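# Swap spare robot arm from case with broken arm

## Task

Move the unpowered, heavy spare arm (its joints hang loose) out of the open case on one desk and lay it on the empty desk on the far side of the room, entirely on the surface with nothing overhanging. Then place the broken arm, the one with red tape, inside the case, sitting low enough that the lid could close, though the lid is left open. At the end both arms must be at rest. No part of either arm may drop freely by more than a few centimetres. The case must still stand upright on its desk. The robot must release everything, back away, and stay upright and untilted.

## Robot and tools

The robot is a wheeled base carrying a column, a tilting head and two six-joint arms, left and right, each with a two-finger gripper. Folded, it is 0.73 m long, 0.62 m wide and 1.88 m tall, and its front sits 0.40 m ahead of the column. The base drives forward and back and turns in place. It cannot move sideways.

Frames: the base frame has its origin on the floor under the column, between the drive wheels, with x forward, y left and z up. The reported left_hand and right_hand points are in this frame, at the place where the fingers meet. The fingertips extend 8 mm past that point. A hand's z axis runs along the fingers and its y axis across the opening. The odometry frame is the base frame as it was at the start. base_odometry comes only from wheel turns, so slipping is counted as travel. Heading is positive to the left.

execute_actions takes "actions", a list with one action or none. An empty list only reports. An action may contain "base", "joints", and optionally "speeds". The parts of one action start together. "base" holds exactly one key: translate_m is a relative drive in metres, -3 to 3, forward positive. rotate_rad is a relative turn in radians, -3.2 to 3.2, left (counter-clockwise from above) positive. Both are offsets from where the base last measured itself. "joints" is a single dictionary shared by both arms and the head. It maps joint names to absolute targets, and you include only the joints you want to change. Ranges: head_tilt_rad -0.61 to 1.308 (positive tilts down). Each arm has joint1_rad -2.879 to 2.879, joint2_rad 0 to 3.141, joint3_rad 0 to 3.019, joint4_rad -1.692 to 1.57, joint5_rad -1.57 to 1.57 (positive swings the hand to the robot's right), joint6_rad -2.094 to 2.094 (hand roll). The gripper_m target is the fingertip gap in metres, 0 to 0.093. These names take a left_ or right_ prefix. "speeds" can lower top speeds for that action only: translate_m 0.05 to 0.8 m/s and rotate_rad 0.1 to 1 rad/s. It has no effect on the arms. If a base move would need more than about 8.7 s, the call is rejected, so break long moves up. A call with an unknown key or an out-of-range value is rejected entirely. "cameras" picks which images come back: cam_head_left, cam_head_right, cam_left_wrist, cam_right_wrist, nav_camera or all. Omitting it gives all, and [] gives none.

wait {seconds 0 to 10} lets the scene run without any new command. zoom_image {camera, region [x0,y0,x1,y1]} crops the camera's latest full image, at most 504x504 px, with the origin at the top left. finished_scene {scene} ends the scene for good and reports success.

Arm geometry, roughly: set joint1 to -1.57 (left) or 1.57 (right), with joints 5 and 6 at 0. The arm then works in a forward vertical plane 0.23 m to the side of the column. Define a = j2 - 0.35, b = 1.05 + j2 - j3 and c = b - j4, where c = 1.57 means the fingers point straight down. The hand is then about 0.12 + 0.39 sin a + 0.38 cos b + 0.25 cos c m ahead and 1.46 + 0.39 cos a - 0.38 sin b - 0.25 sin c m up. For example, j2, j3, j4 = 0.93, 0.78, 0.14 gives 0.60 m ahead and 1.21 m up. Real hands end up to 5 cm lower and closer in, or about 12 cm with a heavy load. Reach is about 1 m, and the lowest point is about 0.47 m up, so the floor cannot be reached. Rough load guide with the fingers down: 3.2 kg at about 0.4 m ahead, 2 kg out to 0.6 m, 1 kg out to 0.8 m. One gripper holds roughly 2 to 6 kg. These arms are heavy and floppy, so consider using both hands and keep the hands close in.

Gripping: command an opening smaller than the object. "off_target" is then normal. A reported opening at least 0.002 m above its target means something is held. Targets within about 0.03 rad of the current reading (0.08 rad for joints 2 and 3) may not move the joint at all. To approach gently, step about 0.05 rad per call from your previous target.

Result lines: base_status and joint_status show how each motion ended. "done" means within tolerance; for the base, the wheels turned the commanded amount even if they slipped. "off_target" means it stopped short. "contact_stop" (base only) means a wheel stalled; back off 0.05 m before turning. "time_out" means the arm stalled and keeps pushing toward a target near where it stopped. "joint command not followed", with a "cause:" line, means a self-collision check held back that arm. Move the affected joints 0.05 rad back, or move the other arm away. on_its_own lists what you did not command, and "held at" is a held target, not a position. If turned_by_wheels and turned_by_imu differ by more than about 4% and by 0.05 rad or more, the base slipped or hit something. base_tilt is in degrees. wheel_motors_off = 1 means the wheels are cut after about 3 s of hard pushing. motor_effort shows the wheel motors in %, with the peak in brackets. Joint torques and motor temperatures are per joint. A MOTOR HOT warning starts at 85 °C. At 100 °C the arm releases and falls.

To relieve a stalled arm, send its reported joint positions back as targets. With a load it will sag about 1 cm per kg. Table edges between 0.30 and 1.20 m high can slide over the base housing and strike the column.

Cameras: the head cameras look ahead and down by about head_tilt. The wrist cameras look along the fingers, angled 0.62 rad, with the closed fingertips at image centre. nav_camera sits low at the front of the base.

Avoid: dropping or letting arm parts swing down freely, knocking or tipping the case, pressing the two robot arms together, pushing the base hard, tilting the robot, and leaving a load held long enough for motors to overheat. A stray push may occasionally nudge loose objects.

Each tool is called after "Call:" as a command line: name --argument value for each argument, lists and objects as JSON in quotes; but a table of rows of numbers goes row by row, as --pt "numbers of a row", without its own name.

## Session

Scene 1 done (standing plate is OK). On to scene 2.

Call:
execute_actions --actions '[]'

Scene clock: 0.00 s.
Joint torques (N m, as the arm reports them, + toward a larger angle): no reading
Motor temperatures (°C, as the motors report them): left_arm=[27 35 29 28 27 27] | right_arm=[26 33 26 27 28 26]
base_odometry: x=+0.000 y=+0.000 heading=+0.000 (m, m, rad; odometry frame)
turned_by_wheels: +0.000 (rad since the last result)
turned_by_imu: +0.000 (rad since the last result)
base_tilt: forward=+0.3 right=-0.1 (deg)
base_status: not commanded
joint_positions: head_tilt_rad=+0.872 left_joint1_rad=-1.545 left_joint2_rad=+0.893 left_joint3_rad=+0.422 left_joint4_rad=-0.984 left_joint5_rad=-0.048 left_joint6_rad=-0.087 left_gripper_m=+0.095 right_joint1_rad=+1.568 right_joint2_rad=+0.884 right_joint3_rad=+0.378 right_joint4_rad=-0.932 right_joint5_rad=-0.033 right_joint6_rad=+0.025 right_gripper_m=+0.094
joint_status: not commanded
wheel_motors_off: 0
motor_effort: left_wheel=+3 right_wheel=+2 (%)
left_hand: x=+0.1466 y=+0.2380 z=+1.2574 quat_wxyz=(+0.448, +0.038, -0.892, -0.048) (m; base frame)
right_hand: x=+0.1329 y=-0.2204 z=+1.2549 quat_wxyz=(+0.441, -0.020, -0.897, -0.009) (m; base frame)
pictures: cam_head_left, cam_head_right, cam_left_wrist, cam_right_wrist, nav_camera
camera_calibration (this result's frames):
cam_head_left: T_world_to_cam=[[0.0434284, -0.99896, -0.0139011, 0.0726209], [-0.711408, -0.0211524, -0.702461, 1.11672], [0.701436, 0.0403961, -0.711587, 0.986288], [0, 0, 0, 1]] pos_world=[0.0994692, 0.0563244, 1.48729]
cam_head_right: T_world_to_cam=[[0.0297868, -0.999493, -0.0112186, -0.0251468], [-0.710913, -0.0132941, -0.703154, 1.11249], [0.702649, 0.0289202, -0.710949, 0.977622], [0, 0, 0, 1]] pos_world=[0.104708, -0.0386174, 1.47701]
cam_left_wrist: T_world_to_cam=[[0.0160244, -0.993911, -0.109015, 0.376441], [-0.0126197, -0.109222, 0.993937, -1.2221], [-0.999792, -0.0145515, -0.0142931, 0.293566], [0, 0, 0, 1]] pos_world=[0.272051, 0.244941, 1.25993]
cam_right_wrist: T_world_to_cam=[[-0.0629763, -0.997822, 0.0196217, -0.236211], [-0.0472337, 0.0226186, 0.998628, -1.23404], [-0.996897, 0.0619631, -0.0485552, 0.333428], [0, 0, 0, 1]] pos_world=[0.25923, -0.228445, 1.25317]
Images, in order (width x height): cam_head_left 672x504, cam_head_right 672x504, cam_left_wrist 672x504, cam_right_wrist 672x504, nav_camera 672x504.

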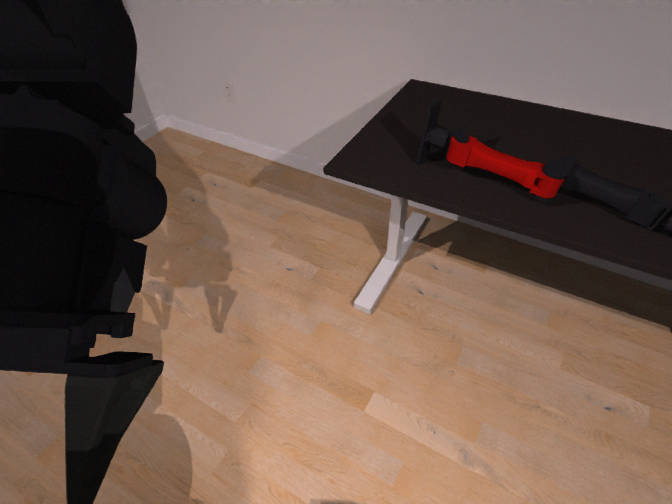

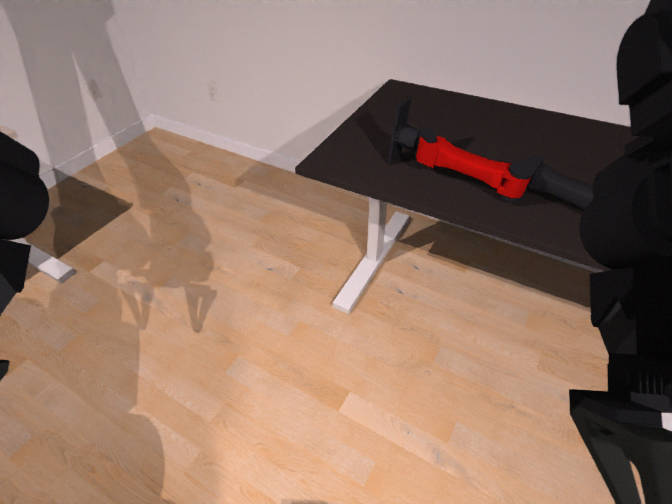

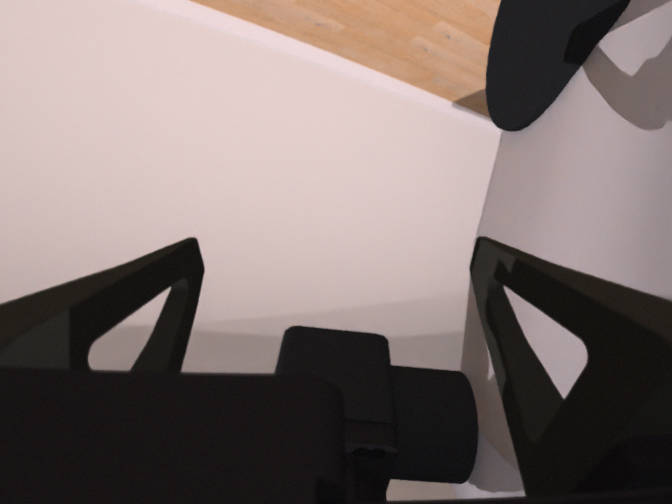

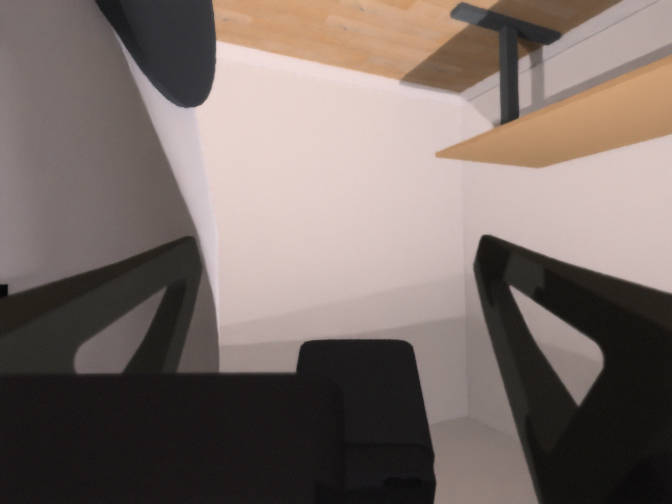

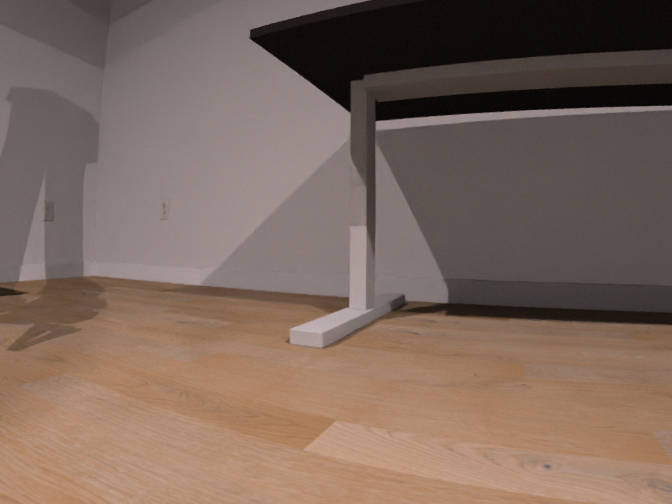

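Call:
execute_actions --actions '[{"base": {"rotate_rad": 1.123}, "joints": {"head_tilt_rad": 0.55, "left_joint1_rad": -1.57, "left_joint2_rad": 1.3, "left_joint3_rad": 0.62, "left_joint4_rad": 0.16, "left_joint5_rad": 0.0, "left_joint6_rad": 1.57, "left_gripper_m": 0.09, "right_joint1_rad": 1.57, "right_joint2_rad": 1.3, "right_joint3_rad": 0.62, "right_joint4_rad": 0.16, "right_joint5_rad": 0.0, "right_joint6_rad": -1.57, "right_gripper_m": 0.09}}]' --cameras '["cam_head_left", "cam_head_right", "nav_camera"]'

Scene clock: 6.07 s.
Joint torques (N m, as the arm reports them, + toward a larger angle): left_arm=[ -0.48 -11.96  -1.69   0.43   0.06   0.16] | right_arm=[  0.66 -13.08  -2.15   0.54  -0.16  -0.14]
Motor temperatures (°C, as the motors report them): left_arm=[27 35 29 28 27 27] | right_arm=[26 33 26 27 28 26]
base_odometry: x=+0.000 y=+0.000 heading=+1.123 (m, m, rad; odometry frame)
turned_by_wheels: +1.123 (rad since the last result)
turned_by_imu: +1.104 (rad since the last result)
base_tilt: forward=+0.3 right=-0.1 (deg)
base_status: done
joint_positions: head_tilt_rad=+0.568 left_joint1_rad=-1.566 left_joint2_rad=+1.304 left_joint3_rad=+0.628 left_joint4_rad=+0.149 left_joint5_rad=-0.002 left_joint6_rad=+1.562 left_gripper_m=+0.090 right_joint1_rad=+1.568 right_joint2_rad=+1.301 right_joint3_rad=+0.623 right_joint4_rad=+0.150 right_joint5_rad=-0.001 right_joint6_rad=-1.558 right_gripper_m=+0.090
joint_status: all done
wheel_motors_off: 0
motor_effort: left_wheel=+0(31) right_wheel=-1(38) (%)
left_hand: x=+0.3794 y=+0.2272 z=+1.0541 quat_wxyz=(+0.004, -0.703, -0.711, -0.001) (m; base frame)
right_hand: x=+0.3781 y=-0.2268 z=+1.0552 quat_wxyz=(+0.002, +0.702, -0.712, -0.001) (m; base frame)
pictures: cam_head_left, cam_head_right, nav_camera
camera_calibration (this result's frames):
cam_head_left: T_world_to_cam=[[0.0455982, -0.99896, -0.000257322, 0.0515011], [-0.468387, -0.0211524, -0.88327, 1.38301], [0.882346, 0.0403961, -0.468865, 0.60345], [0, 0, 0, 1]] pos_world=[0.112985, 0.0563244, 1.50452]
cam_head_right: T_world_to_cam=[[0.0317794, -0.999493, -0.00178329, -0.0397768], [-0.467707, -0.0132941, -0.883784, 1.3785], [0.883312, 0.0289202, -0.467893, 0.594283], [0, 0, 0, 1]] pos_world=[0.121061, -0.0386174, 1.49628]
Images, in order (width x height): cam_head_left 672x504, cam_head_right 672x504, nav_camera 672x504.

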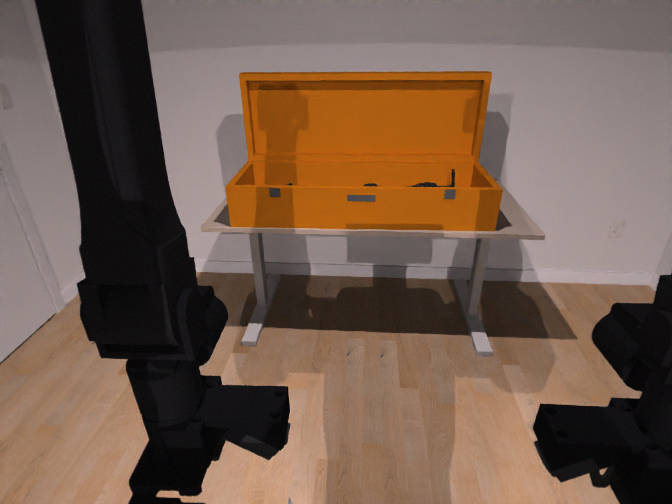

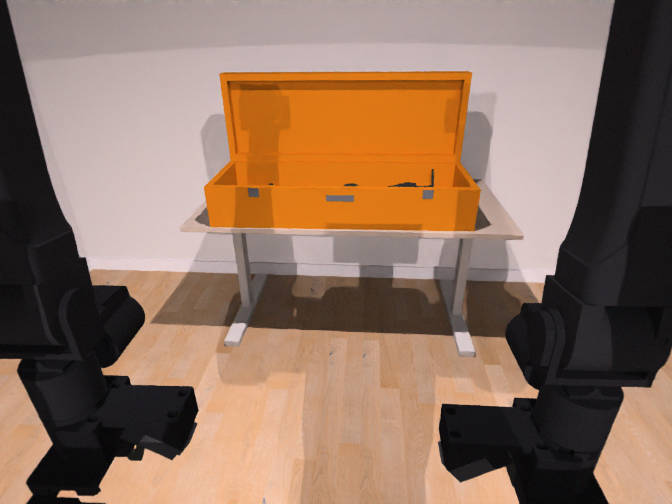

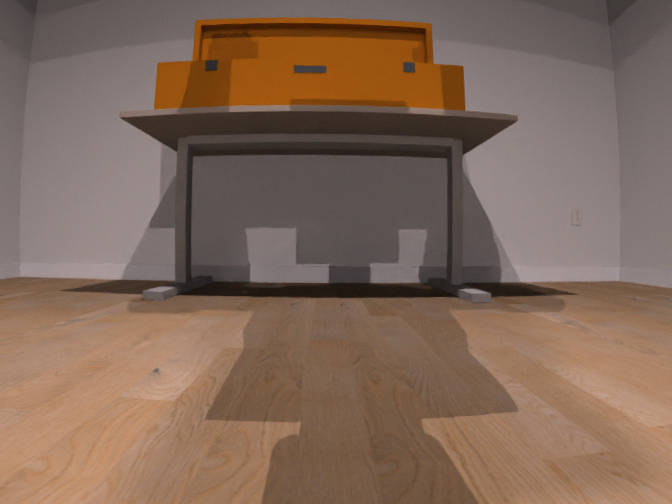

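Call:
zoom_image --camera "cam_head_left" --region '[190, 150, 560, 370]'

Region (190, 150, 560, 370) of cam_head_left's 672x504 image, scaled by 1.362, with more detail than that image has; it fills the top 300 rows of this view, and the rest is white.

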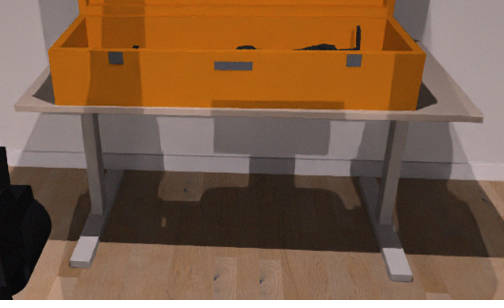

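Call:
execute_actions --actions '[{"base": {"translate_m": 1.53}, "joints": {"head_tilt_rad": 1.2}}]' --cameras '["cam_head_left", "cam_head_right", "cam_left_wrist", "cam_right_wrist"]'

Scene clock: 12.87 s.
Joint torques (N m, as the arm reports them, + toward a larger angle): left_arm=[ -0.3  -11.77  -1.31   0.52   0.07   0.17] | right_arm=[  0.25 -12.95  -2.28   0.6   -0.15  -0.14]
Motor temperatures (°C, as the motors report them): left_arm=[27 35 29 28 27 27] | right_arm=[26 33 27 27 28 26]
base_odometry: x=+0.663 y=+1.379 heading=+1.123 (m, m, rad; odometry frame)
turned_by_wheels: +0.000 (rad since the last result)
turned_by_imu: +0.002 (rad since the last result)
base_tilt: forward=+0.3 right=-0.1 (deg)
base_status: done
joint_positions: head_tilt_rad=+1.199 left_joint1_rad=-1.566 left_joint2_rad=+1.304 left_joint3_rad=+0.622 left_joint4_rad=+0.149 left_joint5_rad=-0.002 left_joint6_rad=+1.562 left_gripper_m=+0.090 right_joint1_rad=+1.568 right_joint2_rad=+1.301 right_joint3_rad=+0.624 right_joint4_rad=+0.150 right_joint5_rad=-0.001 right_joint6_rad=-1.558 right_gripper_m=+0.090
joint_status: all done
wheel_motors_off: 0
motor_effort: left_wheel=+0(41) right_wheel=-2(61) (%)
left_hand: x=+0.3758 y=+0.2272 z=+1.0545 quat_wxyz=(+0.006, -0.703, -0.711, +0.001) (m; base frame)
right_hand: x=+0.3784 y=-0.2268 z=+1.0552 quat_wxyz=(+0.002, +0.702, -0.712, -0.001) (m; base frame)
pictures: cam_head_left, cam_head_right, cam_left_wrist, cam_right_wrist
camera_calibration (this result's frames):
cam_head_left: T_world_to_cam=[[0.0366746, -0.99896, -0.0270968, 0.09328], [-0.899141, -0.0211524, -0.437148, 0.717522], [0.436121, 0.0403961, -0.898981, 1.28814], [0, 0, 0, 1]] pos_world=[0.0799472, 0.0563244, 1.47421]
cam_head_right: T_world_to_cam=[[0.0246143, -0.999493, -0.0201803, -0.0110871], [-0.898894, -0.0132941, -0.437964, 0.713497], [0.437474, 0.0289202, -0.898766, 1.28012], [0, 0, 0, 1]] pos_world=[0.0816121, -0.0386174, 1.46279]
cam_left_wrist: T_world_to_cam=[[-0.999957, 0.0034619, 0.00855931, 0.371139], [0.00785188, 0.806572, 0.591084, -0.809723], [-0.00485742, 0.591126, -0.806564, 0.8436], [0, 0, 0, 1]] pos_world=[0.381579, 0.153141, 1.15586]
cam_right_wrist: T_world_to_cam=[[0.999135, -0.0405171, -0.00937247, -0.377376], [-0.0278626, -0.819492, 0.572412, -0.771377], [-0.0308731, -0.571656, -0.819912, 0.873473], [0, 0, 0, 1]] pos_world=[0.382524, -0.148101, 1.15418]
Images, in order (width x height): cam_head_left 672x504, cam_head_right 672x504, cam_left_wrist 672x504, cam_right_wrist 672x504.

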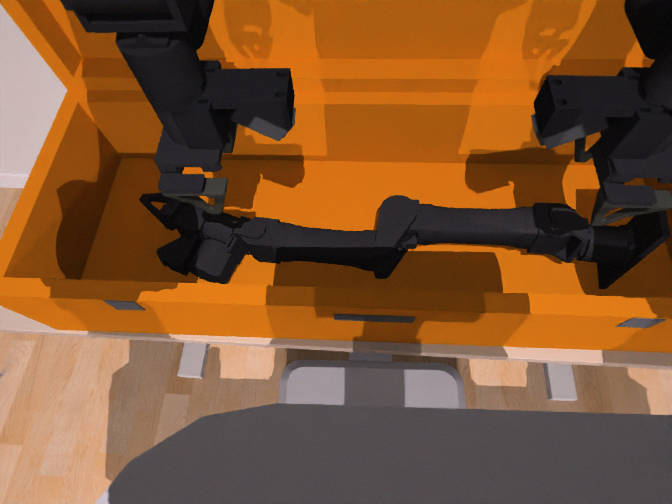

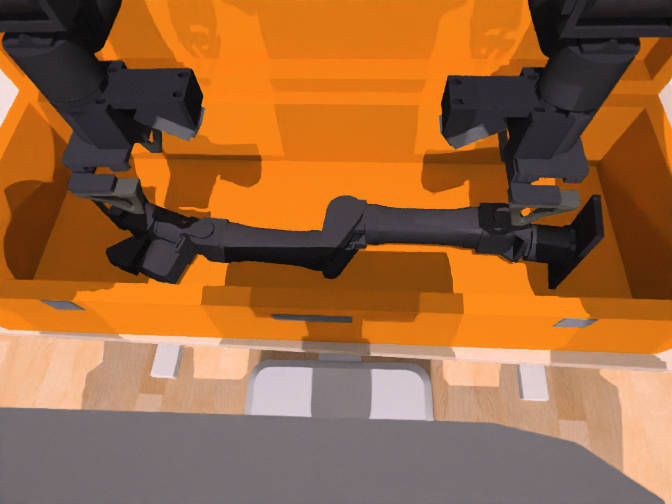

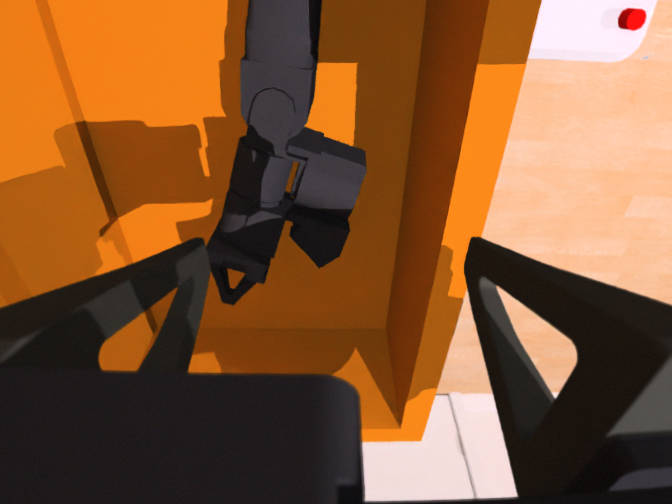

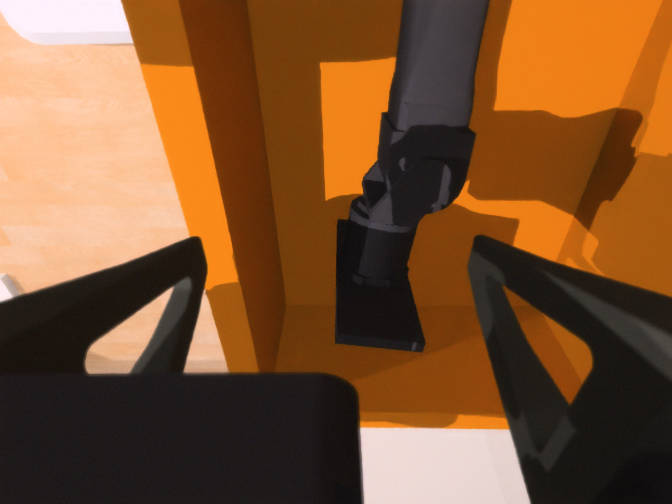

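Call:
zoom_image --camera "cam_head_left" --region '[130, 170, 430, 300]'

Call:
zoom_image --camera "cam_head_right" --region '[310, 170, 620, 300]'

Region (130, 170, 430, 300) of cam_head_left's 672x504 image, scaled by 1.680, with more detail than that image has; it fills the top 218 rows of this view, and the rest is white.

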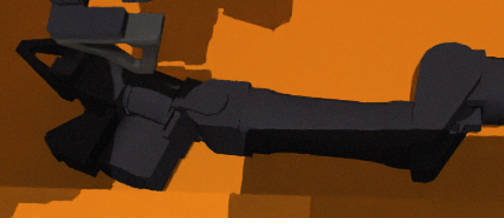

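Region (310, 170, 620, 300) of cam_head_right's 672x504 image, scaled by 1.626, with more detail than that image has; it fills the top 211 rows of this view, and the rest is white.

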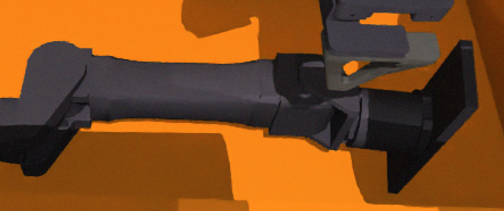

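Call:
execute_actions --actions '[{"base": {"translate_m": 0.03}, "joints": {"left_joint1_rad": -1.655, "left_joint2_rad": 1.775, "left_joint3_rad": 0.953, "left_joint4_rad": 0.32, "left_joint5_rad": 0.0, "left_joint6_rad": 1.655, "left_gripper_m": 0.092, "right_joint1_rad": 1.665, "right_joint2_rad": 1.712, "right_joint3_rad": 0.985, "right_joint4_rad": 0.225, "right_joint5_rad": 0.07, "right_joint6_rad": -1.45, "right_gripper_m": 0.092}}]' --cameras '["cam_head_left", "cam_left_wrist", "cam_right_wrist"]'

Scene clock: 23.23 s.
Joint torques (N m, as the arm reports them, + toward a larger angle): left_arm=[ -0.84 -13.98  -2.22   0.12   0.09   0.15] | right_arm=[  0.77 -15.35  -2.24   0.36  -0.14   0.05]
Motor temperatures (°C, as the motors report them): left_arm=[27 36 29 28 27 27] | right_arm=[26 34 27 27 28 26]
base_odometry: x=+0.676 y=+1.406 heading=+1.123 (m, m, rad; odometry frame)
turned_by_wheels: +0.000 (rad since the last result)
turned_by_imu: -0.001 (rad since the last result)
base_tilt: forward=+0.3 right=+0.0 (deg)
base_status: done
joint_positions: head_tilt_rad=+1.199 left_joint1_rad=-1.663 left_joint2_rad=+1.791 left_joint3_rad=+0.951 left_joint4_rad=+0.319 left_joint5_rad=-0.001 left_joint6_rad=+1.648 left_gripper_m=+0.092 right_joint1_rad=+1.671 right_joint2_rad=+1.718 right_joint3_rad=+0.984 right_joint4_rad=+0.219 right_joint5_rad=+0.068 right_joint6_rad=-1.460 right_gripper_m=+0.092
joint_status: all done
wheel_motors_off: 0
motor_effort: left_wheel=+0(34) right_wheel=-2(41) (%)
left_hand: x=+0.3856 y=+0.1661 z=+0.8980 quat_wxyz=(-0.030, -0.748, -0.662, +0.026) (m; base frame)
right_hand: x=+0.4226 y=-0.1726 z=+0.9151 quat_wxyz=(-0.011, +0.685, -0.728, -0.004) (m; base frame)
pictures: cam_head_left, cam_left_wrist, cam_right_wrist
camera_calibration (this result's frames):
cam_head_left: T_world_to_cam=[[0.0366676, -0.99896, -0.0271064, 0.0932951], [-0.899255, -0.0211524, -0.436913, 0.717165], [0.435885, 0.0403961, -0.899095, 1.28833], [0, 0, 0, 1]] pos_world=[0.07993, 0.0563244, 1.4742]
cam_left_wrist: T_world_to_cam=[[-0.990608, 0.136181, -0.0122651, 0.375529], [0.109881, 0.846253, 0.521328, -0.651298], [0.0813741, 0.515084, -0.853268, 0.774843], [0, 0, 0, 1]] pos_world=[0.380515, 0.100914, 1.00529]
cam_right_wrist: T_world_to_cam=[[0.996144, -0.0876758, 0.00331204, -0.439183], [-0.0748201, -0.829154, 0.553991, -0.610481], [-0.0458254, -0.552102, -0.832516, 0.812232], [0, 0, 0, 1]] pos_world=[0.429034, -0.0962534, 1.01585]
Images, in order (width x height): cam_head_left 672x504, cam_left_wrist 672x504, cam_right_wrist 672x504.

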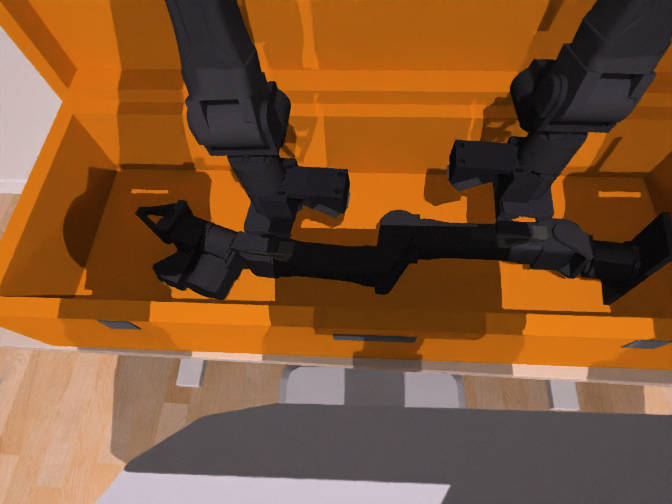

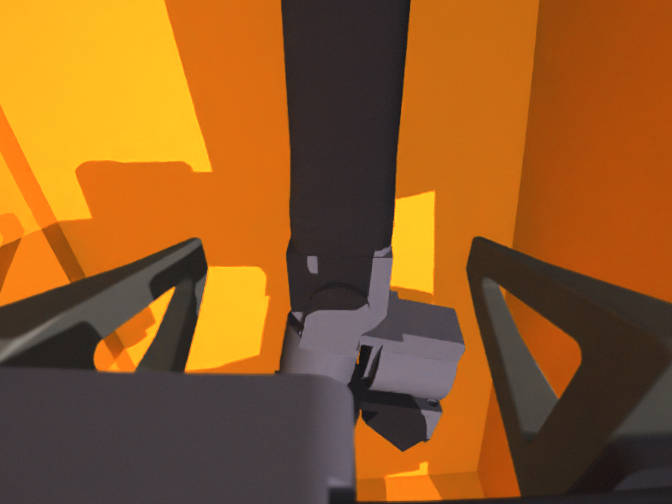

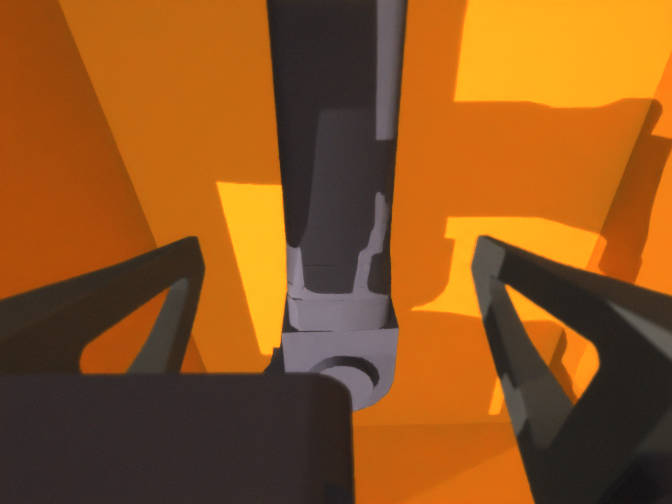

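Call:
execute_actions --actions '[{"joints": {"left_joint2_rad": 1.898, "left_joint3_rad": 1.03, "right_joint2_rad": 1.825, "right_joint3_rad": 1.064}}]' --cameras '["cam_left_wrist", "cam_right_wrist"]'

Scene clock: 27.20 s.
Joint torques (N m, as the arm reports them, + toward a larger angle): left_arm=[ -1.04 -12.29  -3.38   0.18   0.09   0.14] | right_arm=[  0.88 -15.37  -2.68   0.23  -0.14   0.06]
Motor temperatures (°C, as the motors report them): left_arm=[27 36 29 28 27 27] | right_arm=[26 34 27 27 28 26]
base_odometry: x=+0.676 y=+1.406 heading=+1.123 (m, m, rad; odometry frame)
turned_by_wheels: +0.000 (rad since the last result)
turned_by_imu: -0.001 (rad since the last result)
base_tilt: forward=+0.3 right=+0.0 (deg)
base_status: not commanded
joint_positions: head_tilt_rad=+1.199 left_joint1_rad=-1.663 left_joint2_rad=+1.890 left_joint3_rad=+1.039 left_joint4_rad=+0.319 left_joint5_rad=-0.001 left_joint6_rad=+1.648 left_gripper_m=+0.092 right_joint1_rad=+1.671 right_joint2_rad=+1.813 right_joint3_rad=+1.067 right_joint4_rad=+0.219 right_joint5_rad=+0.068 right_joint6_rad=-1.460 right_gripper_m=+0.092
joint_status: all done
wheel_motors_off: 0
motor_effort: left_wheel=+0(0) right_wheel=+0(1) (%)
left_hand: x=+0.3822 y=+0.1634 z=+0.8615 quat_wxyz=(-0.026, -0.749, -0.662, +0.030) (m; base frame)
right_hand: x=+0.4203 y=-0.1696 z=+0.8800 quat_wxyz=(-0.006, +0.685, -0.728, -0.008) (m; base frame)
pictures: cam_left_wrist, cam_right_wrist
camera_calibration (this result's frames):
cam_left_wrist: T_world_to_cam=[[-0.99057, 0.136994, -0.00204056, 0.363094], [0.115916, 0.845914, 0.520569, -0.631147], [0.0730408, 0.515424, -0.853817, 0.748977], [0, 0, 0, 1]] pos_world=[0.378124, 0.0981145, 0.968786]
cam_right_wrist: T_world_to_cam=[[0.996203, -0.086587, -0.00911016, -0.425399], [-0.0669647, -0.828881, 0.555403, -0.593257], [-0.0556419, -0.552684, -0.831531, 0.787689], [0, 0, 0, 1]] pos_world=[0.427884, -0.0932308, 0.98061]
Images, in order (width x height): cam_left_wrist 672x504, cam_right_wrist 672x504.

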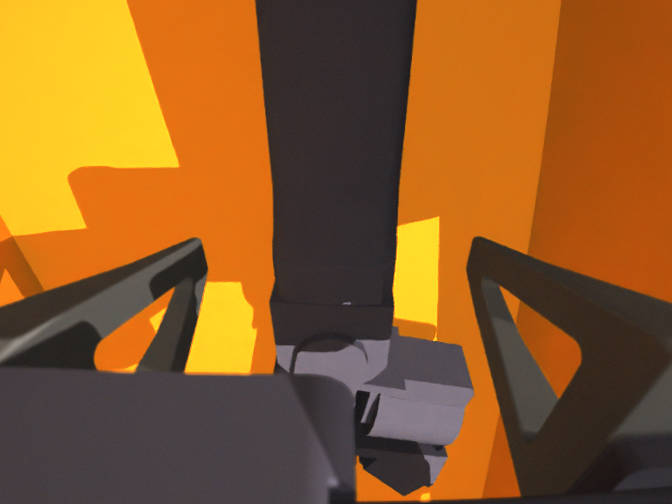

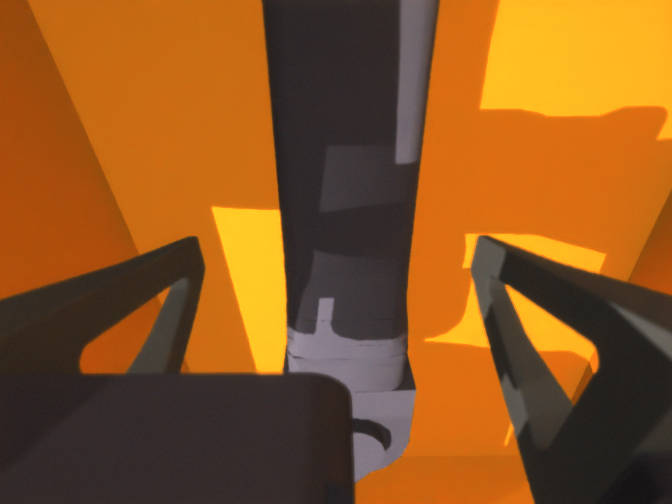

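Call:
execute_actions --actions '[{"joints": {"left_joint2_rad": 1.993, "left_joint3_rad": 1.126, "right_joint2_rad": 1.918, "right_joint3_rad": 1.159}}]' --cameras '["cam_left_wrist", "cam_right_wrist"]'

Scene clock: 28.77 s.
Joint torques (N m, as the arm reports them, + toward a larger angle): left_arm=[ -1.21 -12.24  -3.04   0.13   0.09   0.15] | right_arm=[  0.88 -13.49  -2.91   0.32  -0.14   0.05]
Motor temperatures (°C, as the motors report them): left_arm=[27 36 29 28 27 27] | right_arm=[26 34 27 27 28 26]
base_odometry: x=+0.676 y=+1.406 heading=+1.123 (m, m, rad; odometry frame)
turned_by_wheels: +0.000 (rad since the last result)
turned_by_imu: +0.000 (rad since the last result)
base_tilt: forward=+0.3 right=-0.1 (deg)
base_status: not commanded
joint_positions: head_tilt_rad=+1.199 left_joint1_rad=-1.663 left_joint2_rad=+1.982 left_joint3_rad=+1.132 left_joint4_rad=+0.319 left_joint5_rad=-0.001 left_joint6_rad=+1.648 left_gripper_m=+0.092 right_joint1_rad=+1.671 right_joint2_rad=+1.903 right_joint3_rad=+1.164 right_joint4_rad=+0.219 right_joint5_rad=+0.068 right_joint6_rad=-1.460 right_gripper_m=+0.092
joint_status: all done
wheel_motors_off: 0
motor_effort: left_wheel=+1(1) right_wheel=+2(1) (%)
left_hand: x=+0.3819 y=+0.1606 z=+0.8260 quat_wxyz=(-0.026, -0.749, -0.662, +0.029) (m; base frame)
right_hand: x=+0.4263 y=-0.1662 z=+0.8449 quat_wxyz=(-0.008, +0.685, -0.728, -0.006) (m; base frame)
pictures: cam_left_wrist, cam_right_wrist
camera_calibration (this result's frames):
cam_left_wrist: T_world_to_cam=[[-0.990576, 0.136934, -0.00279792, 0.363756], [0.115469, 0.84594, 0.520628, -0.610143], [0.0736583, 0.515398, -0.853779, 0.71989], [0, 0, 0, 1]] pos_world=[0.377755, 0.0953038, 0.933302]
cam_right_wrist: T_world_to_cam=[[0.996192, -0.0871469, -0.00271067, -0.436859], [-0.0710136, -0.829023, 0.554688, -0.56826], [-0.0505865, -0.552383, -0.832054, 0.759027], [0, 0, 0, 1]] pos_world=[0.433238, -0.089898, 0.945574]
Images, in order (width x height): cam_left_wrist 672x504, cam_right_wrist 672x504.

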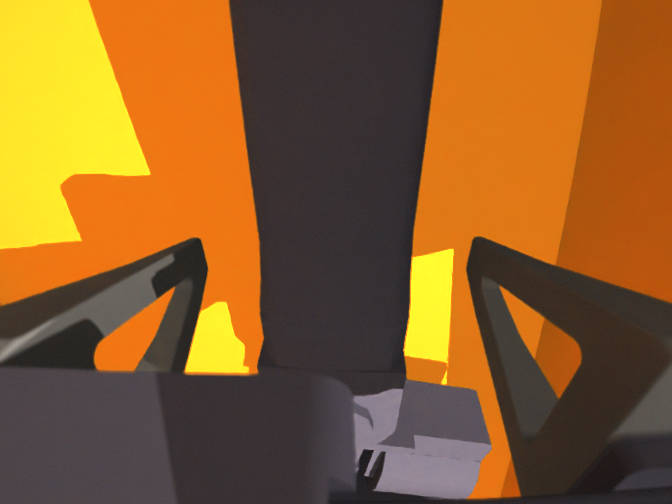

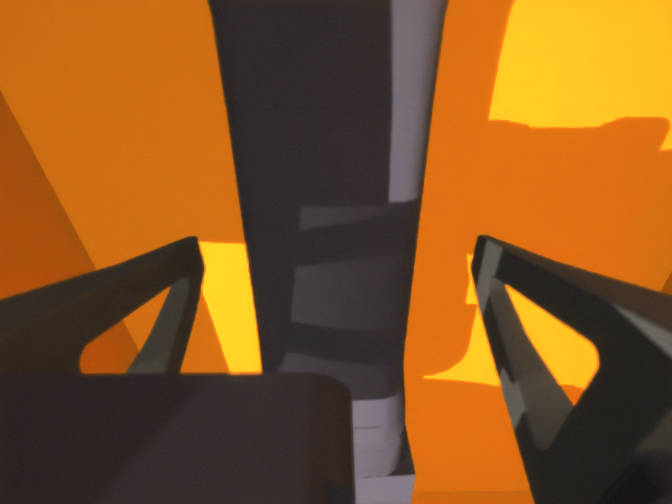

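Call:
execute_actions --actions '[{"joints": {"left_joint2_rad": 2.092, "left_joint3_rad": 1.23, "right_joint2_rad": 2.02, "right_joint3_rad": 1.258}}]' --cameras '["cam_left_wrist", "cam_right_wrist"]'

Scene clock: 31.20 s.
Joint torques (N m, as the arm reports them, + toward a larger angle): left_arm=[ -1.27 -12.26  -3.     0.01   0.07   0.14] | right_arm=[  1.28 -14.38  -3.03   0.43  -0.14   0.05]
Motor temperatures (°C, as the motors report them): left_arm=[27 36 29 28 27 27] | right_arm=[26 34 27 27 28 26]
base_odometry: x=+0.676 y=+1.406 heading=+1.123 (m, m, rad; odometry frame)
turned_by_wheels: +0.000 (rad since the last result)
turned_by_imu: -0.001 (rad since the last result)
base_tilt: forward=+0.3 right=-0.1 (deg)
base_status: not commanded
joint_positions: head_tilt_rad=+1.199 left_joint1_rad=-1.663 left_joint2_rad=+2.082 left_joint3_rad=+1.235 left_joint4_rad=+0.319 left_joint5_rad=-0.001 left_joint6_rad=+1.648 left_gripper_m=+0.092 right_joint1_rad=+1.671 right_joint2_rad=+2.009 right_joint3_rad=+1.262 right_joint4_rad=+0.219 right_joint5_rad=+0.068 right_joint6_rad=-1.460 right_gripper_m=+0.092
joint_status: all done
wheel_motors_off: 0
motor_effort: left_wheel=+0(1) right_wheel=+1(0) (%)
left_hand: x=+0.3792 y=+0.1576 z=+0.7875 quat_wxyz=(-0.027, -0.749, -0.662, +0.028) (m; base frame)
right_hand: x=+0.4199 y=-0.1631 z=+0.8050 quat_wxyz=(-0.005, +0.685, -0.728, -0.008) (m; base frame)
pictures: cam_left_wrist, cam_right_wrist
camera_calibration (this result's frames):
cam_left_wrist: T_world_to_cam=[[-0.990596, 0.136693, -0.00582741, 0.363862], [0.113682, 0.84604, 0.520857, -0.586854], [0.0761278, 0.515297, -0.853624, 0.687736], [0, 0, 0, 1]] pos_world=[0.374799, 0.092376, 0.894856]
cam_right_wrist: T_world_to_cam=[[0.9962, -0.0864884, -0.0102395, -0.424151], [-0.0662498, -0.828855, 0.555526, -0.546651], [-0.0565336, -0.552737, -0.831436, 0.729248], [0, 0, 0, 1]] pos_world=[0.427551, -0.0866959, 0.905659]
Images, in order (width x height): cam_left_wrist 672x504, cam_right_wrist 672x504.

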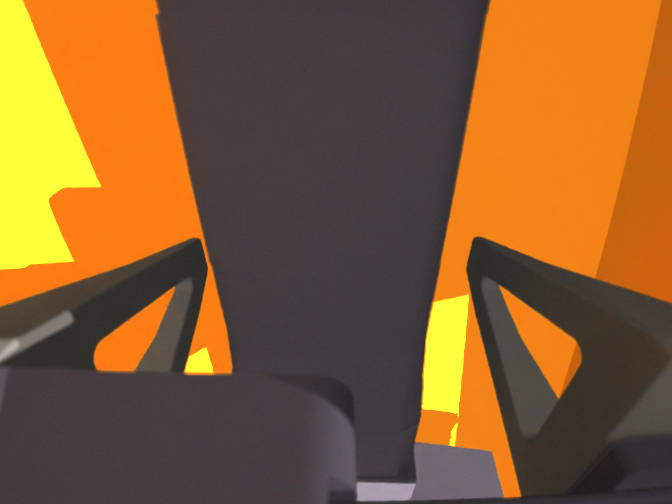

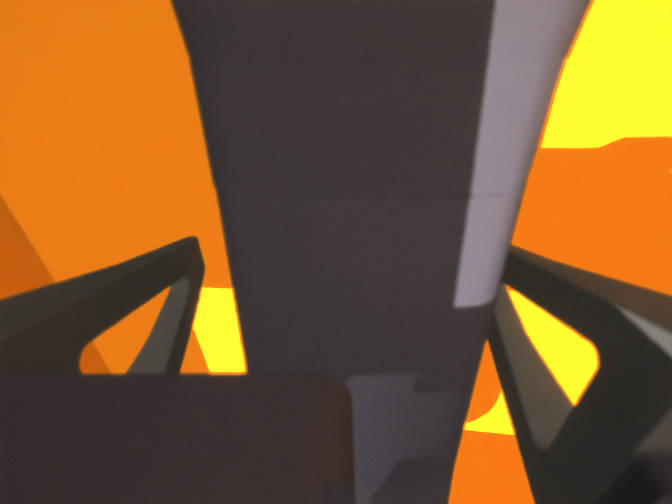

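Call:
execute_actions --actions '[{"joints": {"left_joint2_rad": 2.075, "left_joint3_rad": 1.243, "right_joint2_rad": 2.0, "right_joint3_rad": 1.273, "left_gripper_m": 0.0, "right_gripper_m": 0.0}}]' --cameras '["cam_left_wrist", "cam_right_wrist"]'

Scene clock: 32.40 s.
Joint torques (N m, as the arm reports them, + toward a larger angle): left_arm=[ -1.3  -13.48  -2.32   0.2    0.08   0.15] | right_arm=[  1.13 -15.88  -2.3    0.36  -0.16   0.05]
Motor temperatures (°C, as the motors report them): left_arm=[27 36 29 28 27 27] | right_arm=[26 34 27 27 28 26]
base_odometry: x=+0.676 y=+1.406 heading=+1.123 (m, m, rad; odometry frame)
turned_by_wheels: +0.000 (rad since the last result)
turned_by_imu: +0.000 (rad since the last result)
base_tilt: forward=+0.3 right=-0.1 (deg)
base_status: not commanded
joint_positions: head_tilt_rad=+1.199 left_joint1_rad=-1.663 left_joint2_rad=+2.082 left_joint3_rad=+1.239 left_joint4_rad=+0.319 left_joint5_rad=+0.000 left_joint6_rad=+1.648 left_gripper_m=+0.054 right_joint1_rad=+1.671 right_joint2_rad=+2.009 right_joint3_rad=+1.271 right_joint4_rad=+0.219 right_joint5_rad=+0.068 right_joint6_rad=-1.460 right_gripper_m=+0.052
joint_status: left_gripper_m off_target (ended at +0.054, target +0.000); right_gripper_m off_target (ended at +0.052, target +0.000); the others done
wheel_motors_off: 0
motor_effort: left_wheel=+1(1) right_wheel=+1(0) (%)
left_hand: x=+0.3818 y=+0.1574 z=+0.7870 quat_wxyz=(-0.029, -0.749, -0.662, +0.027) (m; base frame)
right_hand: x=+0.4255 y=-0.1629 z=+0.8043 quat_wxyz=(-0.009, +0.685, -0.728, -0.005) (m; base frame)
pictures: cam_left_wrist, cam_right_wrist
camera_calibration (this result's frames):
cam_left_wrist: T_world_to_cam=[[-0.990609, 0.136358, -0.0100276, 0.369775], [0.111232, 0.846376, 0.52084, -0.5858], [0.0795081, 0.514833, -0.853595, 0.685992], [0, 0, 0, 1]] pos_world=[0.37692, 0.0922133, 0.894376]
cam_right_wrist: T_world_to_cam=[[0.996216, -0.0869051, -0.00109319, -0.437208], [-0.071679, -0.828659, 0.555146, -0.54303], [-0.0491509, -0.552967, -0.831752, 0.726143], [0, 0, 0, 1]] pos_world=[0.43232, -0.0864489, 0.904954]
Images, in order (width x height): cam_left_wrist 672x504, cam_right_wrist 672x504.

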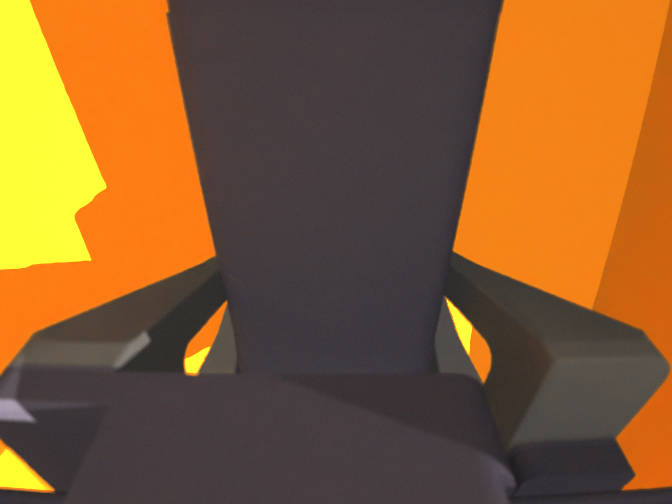

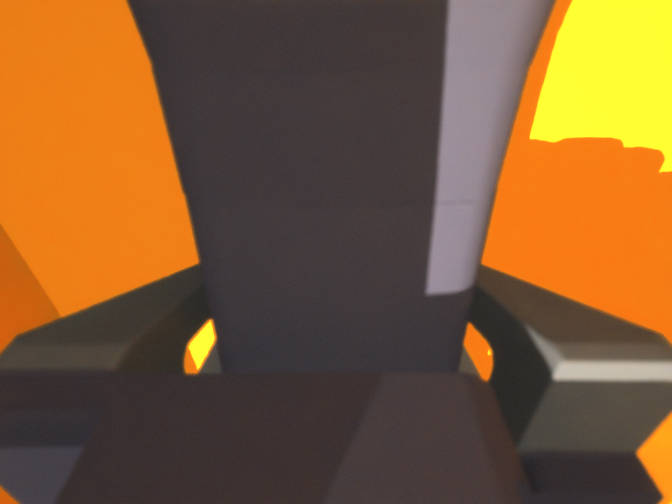

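Call:
execute_actions --actions '[{"joints": {"left_joint1_rad": -1.685, "left_joint2_rad": 1.895, "left_joint3_rad": 1.088, "left_joint4_rad": 0.325, "left_joint5_rad": -0.005, "left_joint6_rad": 1.645, "right_joint1_rad": 1.69, "right_joint2_rad": 1.79, "right_joint3_rad": 1.13, "right_joint4_rad": 0.215, "right_joint5_rad": 0.0735, "right_joint6_rad": -1.457}}]' --cameras '["cam_head_left"]'

Scene clock: 44.40 s.
Joint torques (N m, as the arm reports them, + toward a larger angle): left_arm=[ -3.25 -19.73  -5.54   0.13   0.15   0.08] | right_arm=[  2.88 -24.74  -5.85  -0.27  -0.13  -0.06]
Motor temperatures (°C, as the motors report them): left_arm=[27 36 29 28 27 27] | right_arm=[26 34 27 27 28 26]
base_odometry: x=+0.676 y=+1.406 heading=+1.123 (m, m, rad; odometry frame)
turned_by_wheels: +0.000 (rad since the last result)
turned_by_imu: -0.001 (rad since the last result)
base_tilt: forward=+0.3 right=-0.1 (deg)
base_status: not commanded
joint_positions: head_tilt_rad=+1.199 left_joint1_rad=-1.666 left_joint2_rad=+1.986 left_joint3_rad=+1.121 left_joint4_rad=+0.322 left_joint5_rad=-0.008 left_joint6_rad=+1.644 left_gripper_m=+0.054 right_joint1_rad=+1.682 right_joint2_rad=+1.917 right_joint3_rad=+1.162 right_joint4_rad=+0.222 right_joint5_rad=+0.071 right_joint6_rad=-1.455 right_gripper_m=+0.052
joint_status: all done
wheel_motors_off: 0
motor_effort: left_wheel=+0(1) right_wheel=-2(1) (%)
left_hand: x=+0.3731 y=+0.1596 z=+0.8266 quat_wxyz=(-0.020, -0.748, -0.662, +0.033) (m; base frame)
right_hand: x=+0.4168 y=-0.1596 z=+0.8414 quat_wxyz=(-0.005, +0.686, -0.728, -0.012) (m; base frame)
pictures: cam_head_left
camera_calibration (this result's frames):
cam_head_left: T_world_to_cam=[[0.0366676, -0.99896, -0.0271064, 0.0932951], [-0.899255, -0.0211524, -0.436913, 0.717166], [0.435886, 0.0403961, -0.899095, 1.28833], [0, 0, 0, 1]] pos_world=[0.07993, 0.0563244, 1.4742]
Images, in order (width x height): cam_head_left 672x504.

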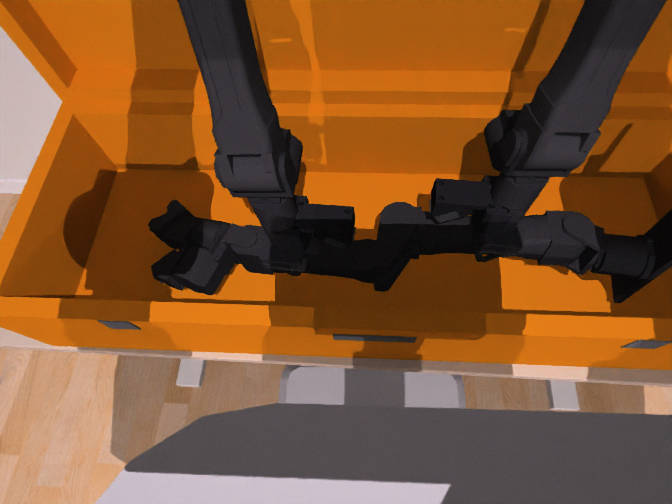

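Call:
execute_actions --actions '[{"joints": {"left_joint1_rad": -1.696, "left_joint2_rad": 1.78, "left_joint3_rad": 0.987, "left_joint4_rad": 0.318, "left_joint5_rad": -0.011, "left_joint6_rad": 1.641, "right_joint1_rad": 1.693, "right_joint2_rad": 1.671, "right_joint3_rad": 1.033, "right_joint4_rad": 0.198, "right_joint5_rad": 0.08, "right_joint6_rad": -1.453}}]' --cameras '["cam_head_left"]'

Scene clock: 46.30 s.
Joint torques (N m, as the arm reports them, + toward a larger angle): left_arm=[ -3.37 -20.36  -6.18  -0.1    0.05   0.17] | right_arm=[  2.22 -23.84  -5.38  -0.47  -0.41  -0.01]
Motor temperatures (°C, as the motors report them): left_arm=[27 37 30 28 27 27] | right_arm=[26 35 27 27 28 26]
base_odometry: x=+0.676 y=+1.406 heading=+1.123 (m, m, rad; odometry frame)
turned_by_wheels: +0.000 (rad since the last result)
turned_by_imu: -0.001 (rad since the last result)
base_tilt: forward=+0.3 right=-0.1 (deg)
base_status: not commanded
joint_positions: head_tilt_rad=+1.199 left_joint1_rad=-1.680 left_joint2_rad=+1.872 left_joint3_rad=+1.030 left_joint4_rad=+0.322 left_joint5_rad=-0.010 left_joint6_rad=+1.636 left_gripper_m=+0.054 right_joint1_rad=+1.682 right_joint2_rad=+1.787 right_joint3_rad=+1.064 right_joint4_rad=+0.211 right_joint5_rad=+0.085 right_joint6_rad=-1.458 right_gripper_m=+0.052
joint_status: all done
wheel_motors_off: 0
motor_effort: left_wheel=+0(1) right_wheel=+0(3) (%)
left_hand: x=+0.3876 y=+0.1532 z=+0.8681 quat_wxyz=(-0.032, -0.748, -0.663, +0.028) (m; base frame)
right_hand: x=+0.4310 y=-0.1653 z=+0.8885 quat_wxyz=(-0.009, +0.686, -0.727, +0.000) (m; base frame)
pictures: cam_head_left
camera_calibration (this result's frames):
cam_head_left: T_world_to_cam=[[0.0366676, -0.99896, -0.0271064, 0.0932951], [-0.899255, -0.0211524, -0.436913, 0.717165], [0.435885, 0.0403961, -0.899095, 1.28833], [0, 0, 0, 1]] pos_world=[0.07993, 0.0563244, 1.4742]
Images, in order (width x height): cam_head_left 672x504.

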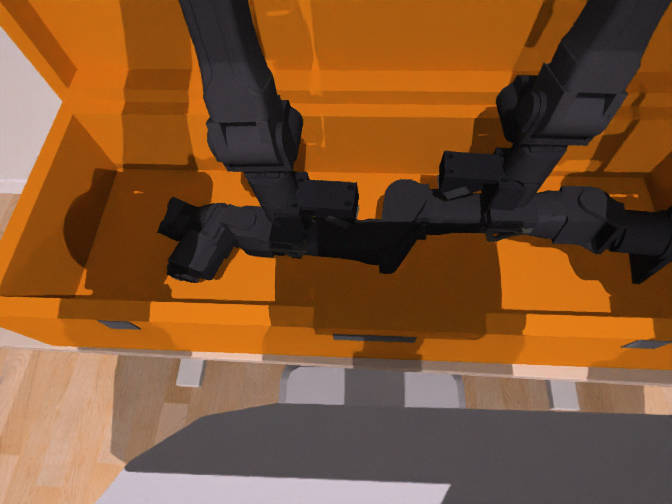

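Call:
execute_actions --actions '[{"joints": {"left_joint1_rad": -1.701, "left_joint2_rad": 1.678, "left_joint3_rad": 0.885, "left_joint4_rad": 0.295, "left_joint5_rad": -0.018, "left_joint6_rad": 1.637, "right_joint1_rad": 1.705, "right_joint2_rad": 1.578, "right_joint3_rad": 0.948, "right_joint4_rad": 0.168, "right_joint5_rad": 0.087, "right_joint6_rad": -1.449}}]' --cameras '["cam_head_left"]'

Scene clock: 48.00 s.
Joint torques (N m, as the arm reports them, + toward a larger angle): left_arm=[ -3.35 -20.56  -6.47  -0.4   -0.03   0.15] | right_arm=[  2.56 -23.8   -5.2   -0.84  -0.23   0.  ]
Motor temperatures (°C, as the motors report them): left_arm=[27 37 30 28 27 27] | right_arm=[26 35 27 27 28 26]
base_odometry: x=+0.676 y=+1.406 heading=+1.123 (m, m, rad; odometry frame)
turned_by_wheels: +0.000 (rad since the last result)
turned_by_imu: -0.001 (rad since the last result)
base_tilt: forward=+0.3 right=-0.1 (deg)
base_status: not commanded
joint_positions: head_tilt_rad=+1.199 left_joint1_rad=-1.685 left_joint2_rad=+1.779 left_joint3_rad=+0.932 left_joint4_rad=+0.305 left_joint5_rad=-0.016 left_joint6_rad=+1.631 left_gripper_m=+0.054 right_joint1_rad=+1.692 right_joint2_rad=+1.698 right_joint3_rad=+0.976 right_joint4_rad=+0.185 right_joint5_rad=+0.088 right_joint6_rad=-1.451 right_gripper_m=+0.052
joint_status: all done
wheel_motors_off: 0
motor_effort: left_wheel=+0(1) right_wheel=+0(1) (%)
left_hand: x=+0.3770 y=+0.1552 z=+0.9046 quat_wxyz=(-0.024, -0.747, -0.663, +0.035) (m; base frame)
right_hand: x=+0.4193 y=-0.1637 z=+0.9226 quat_wxyz=(-0.002, +0.686, -0.727, -0.010) (m; base frame)
pictures: cam_head_left
camera_calibration (this result's frames):
cam_head_left: T_world_to_cam=[[0.0366676, -0.99896, -0.0271064, 0.0932951], [-0.899255, -0.0211524, -0.436913, 0.717166], [0.435886, 0.0403961, -0.899095, 1.28833], [0, 0, 0, 1]] pos_world=[0.07993, 0.0563244, 1.4742]
Images, in order (width x height): cam_head_left 672x504.

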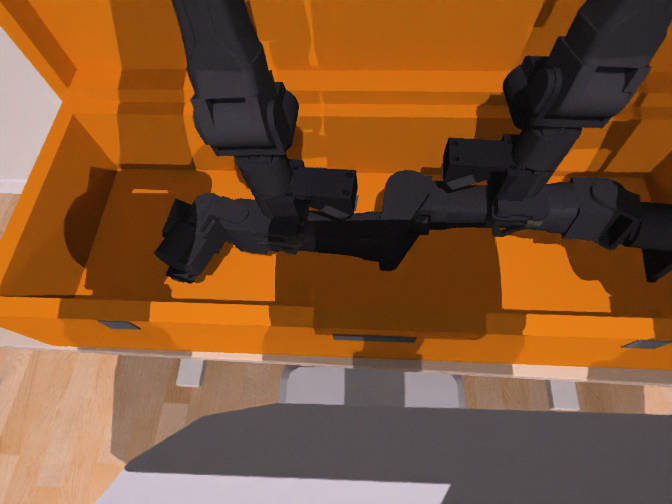

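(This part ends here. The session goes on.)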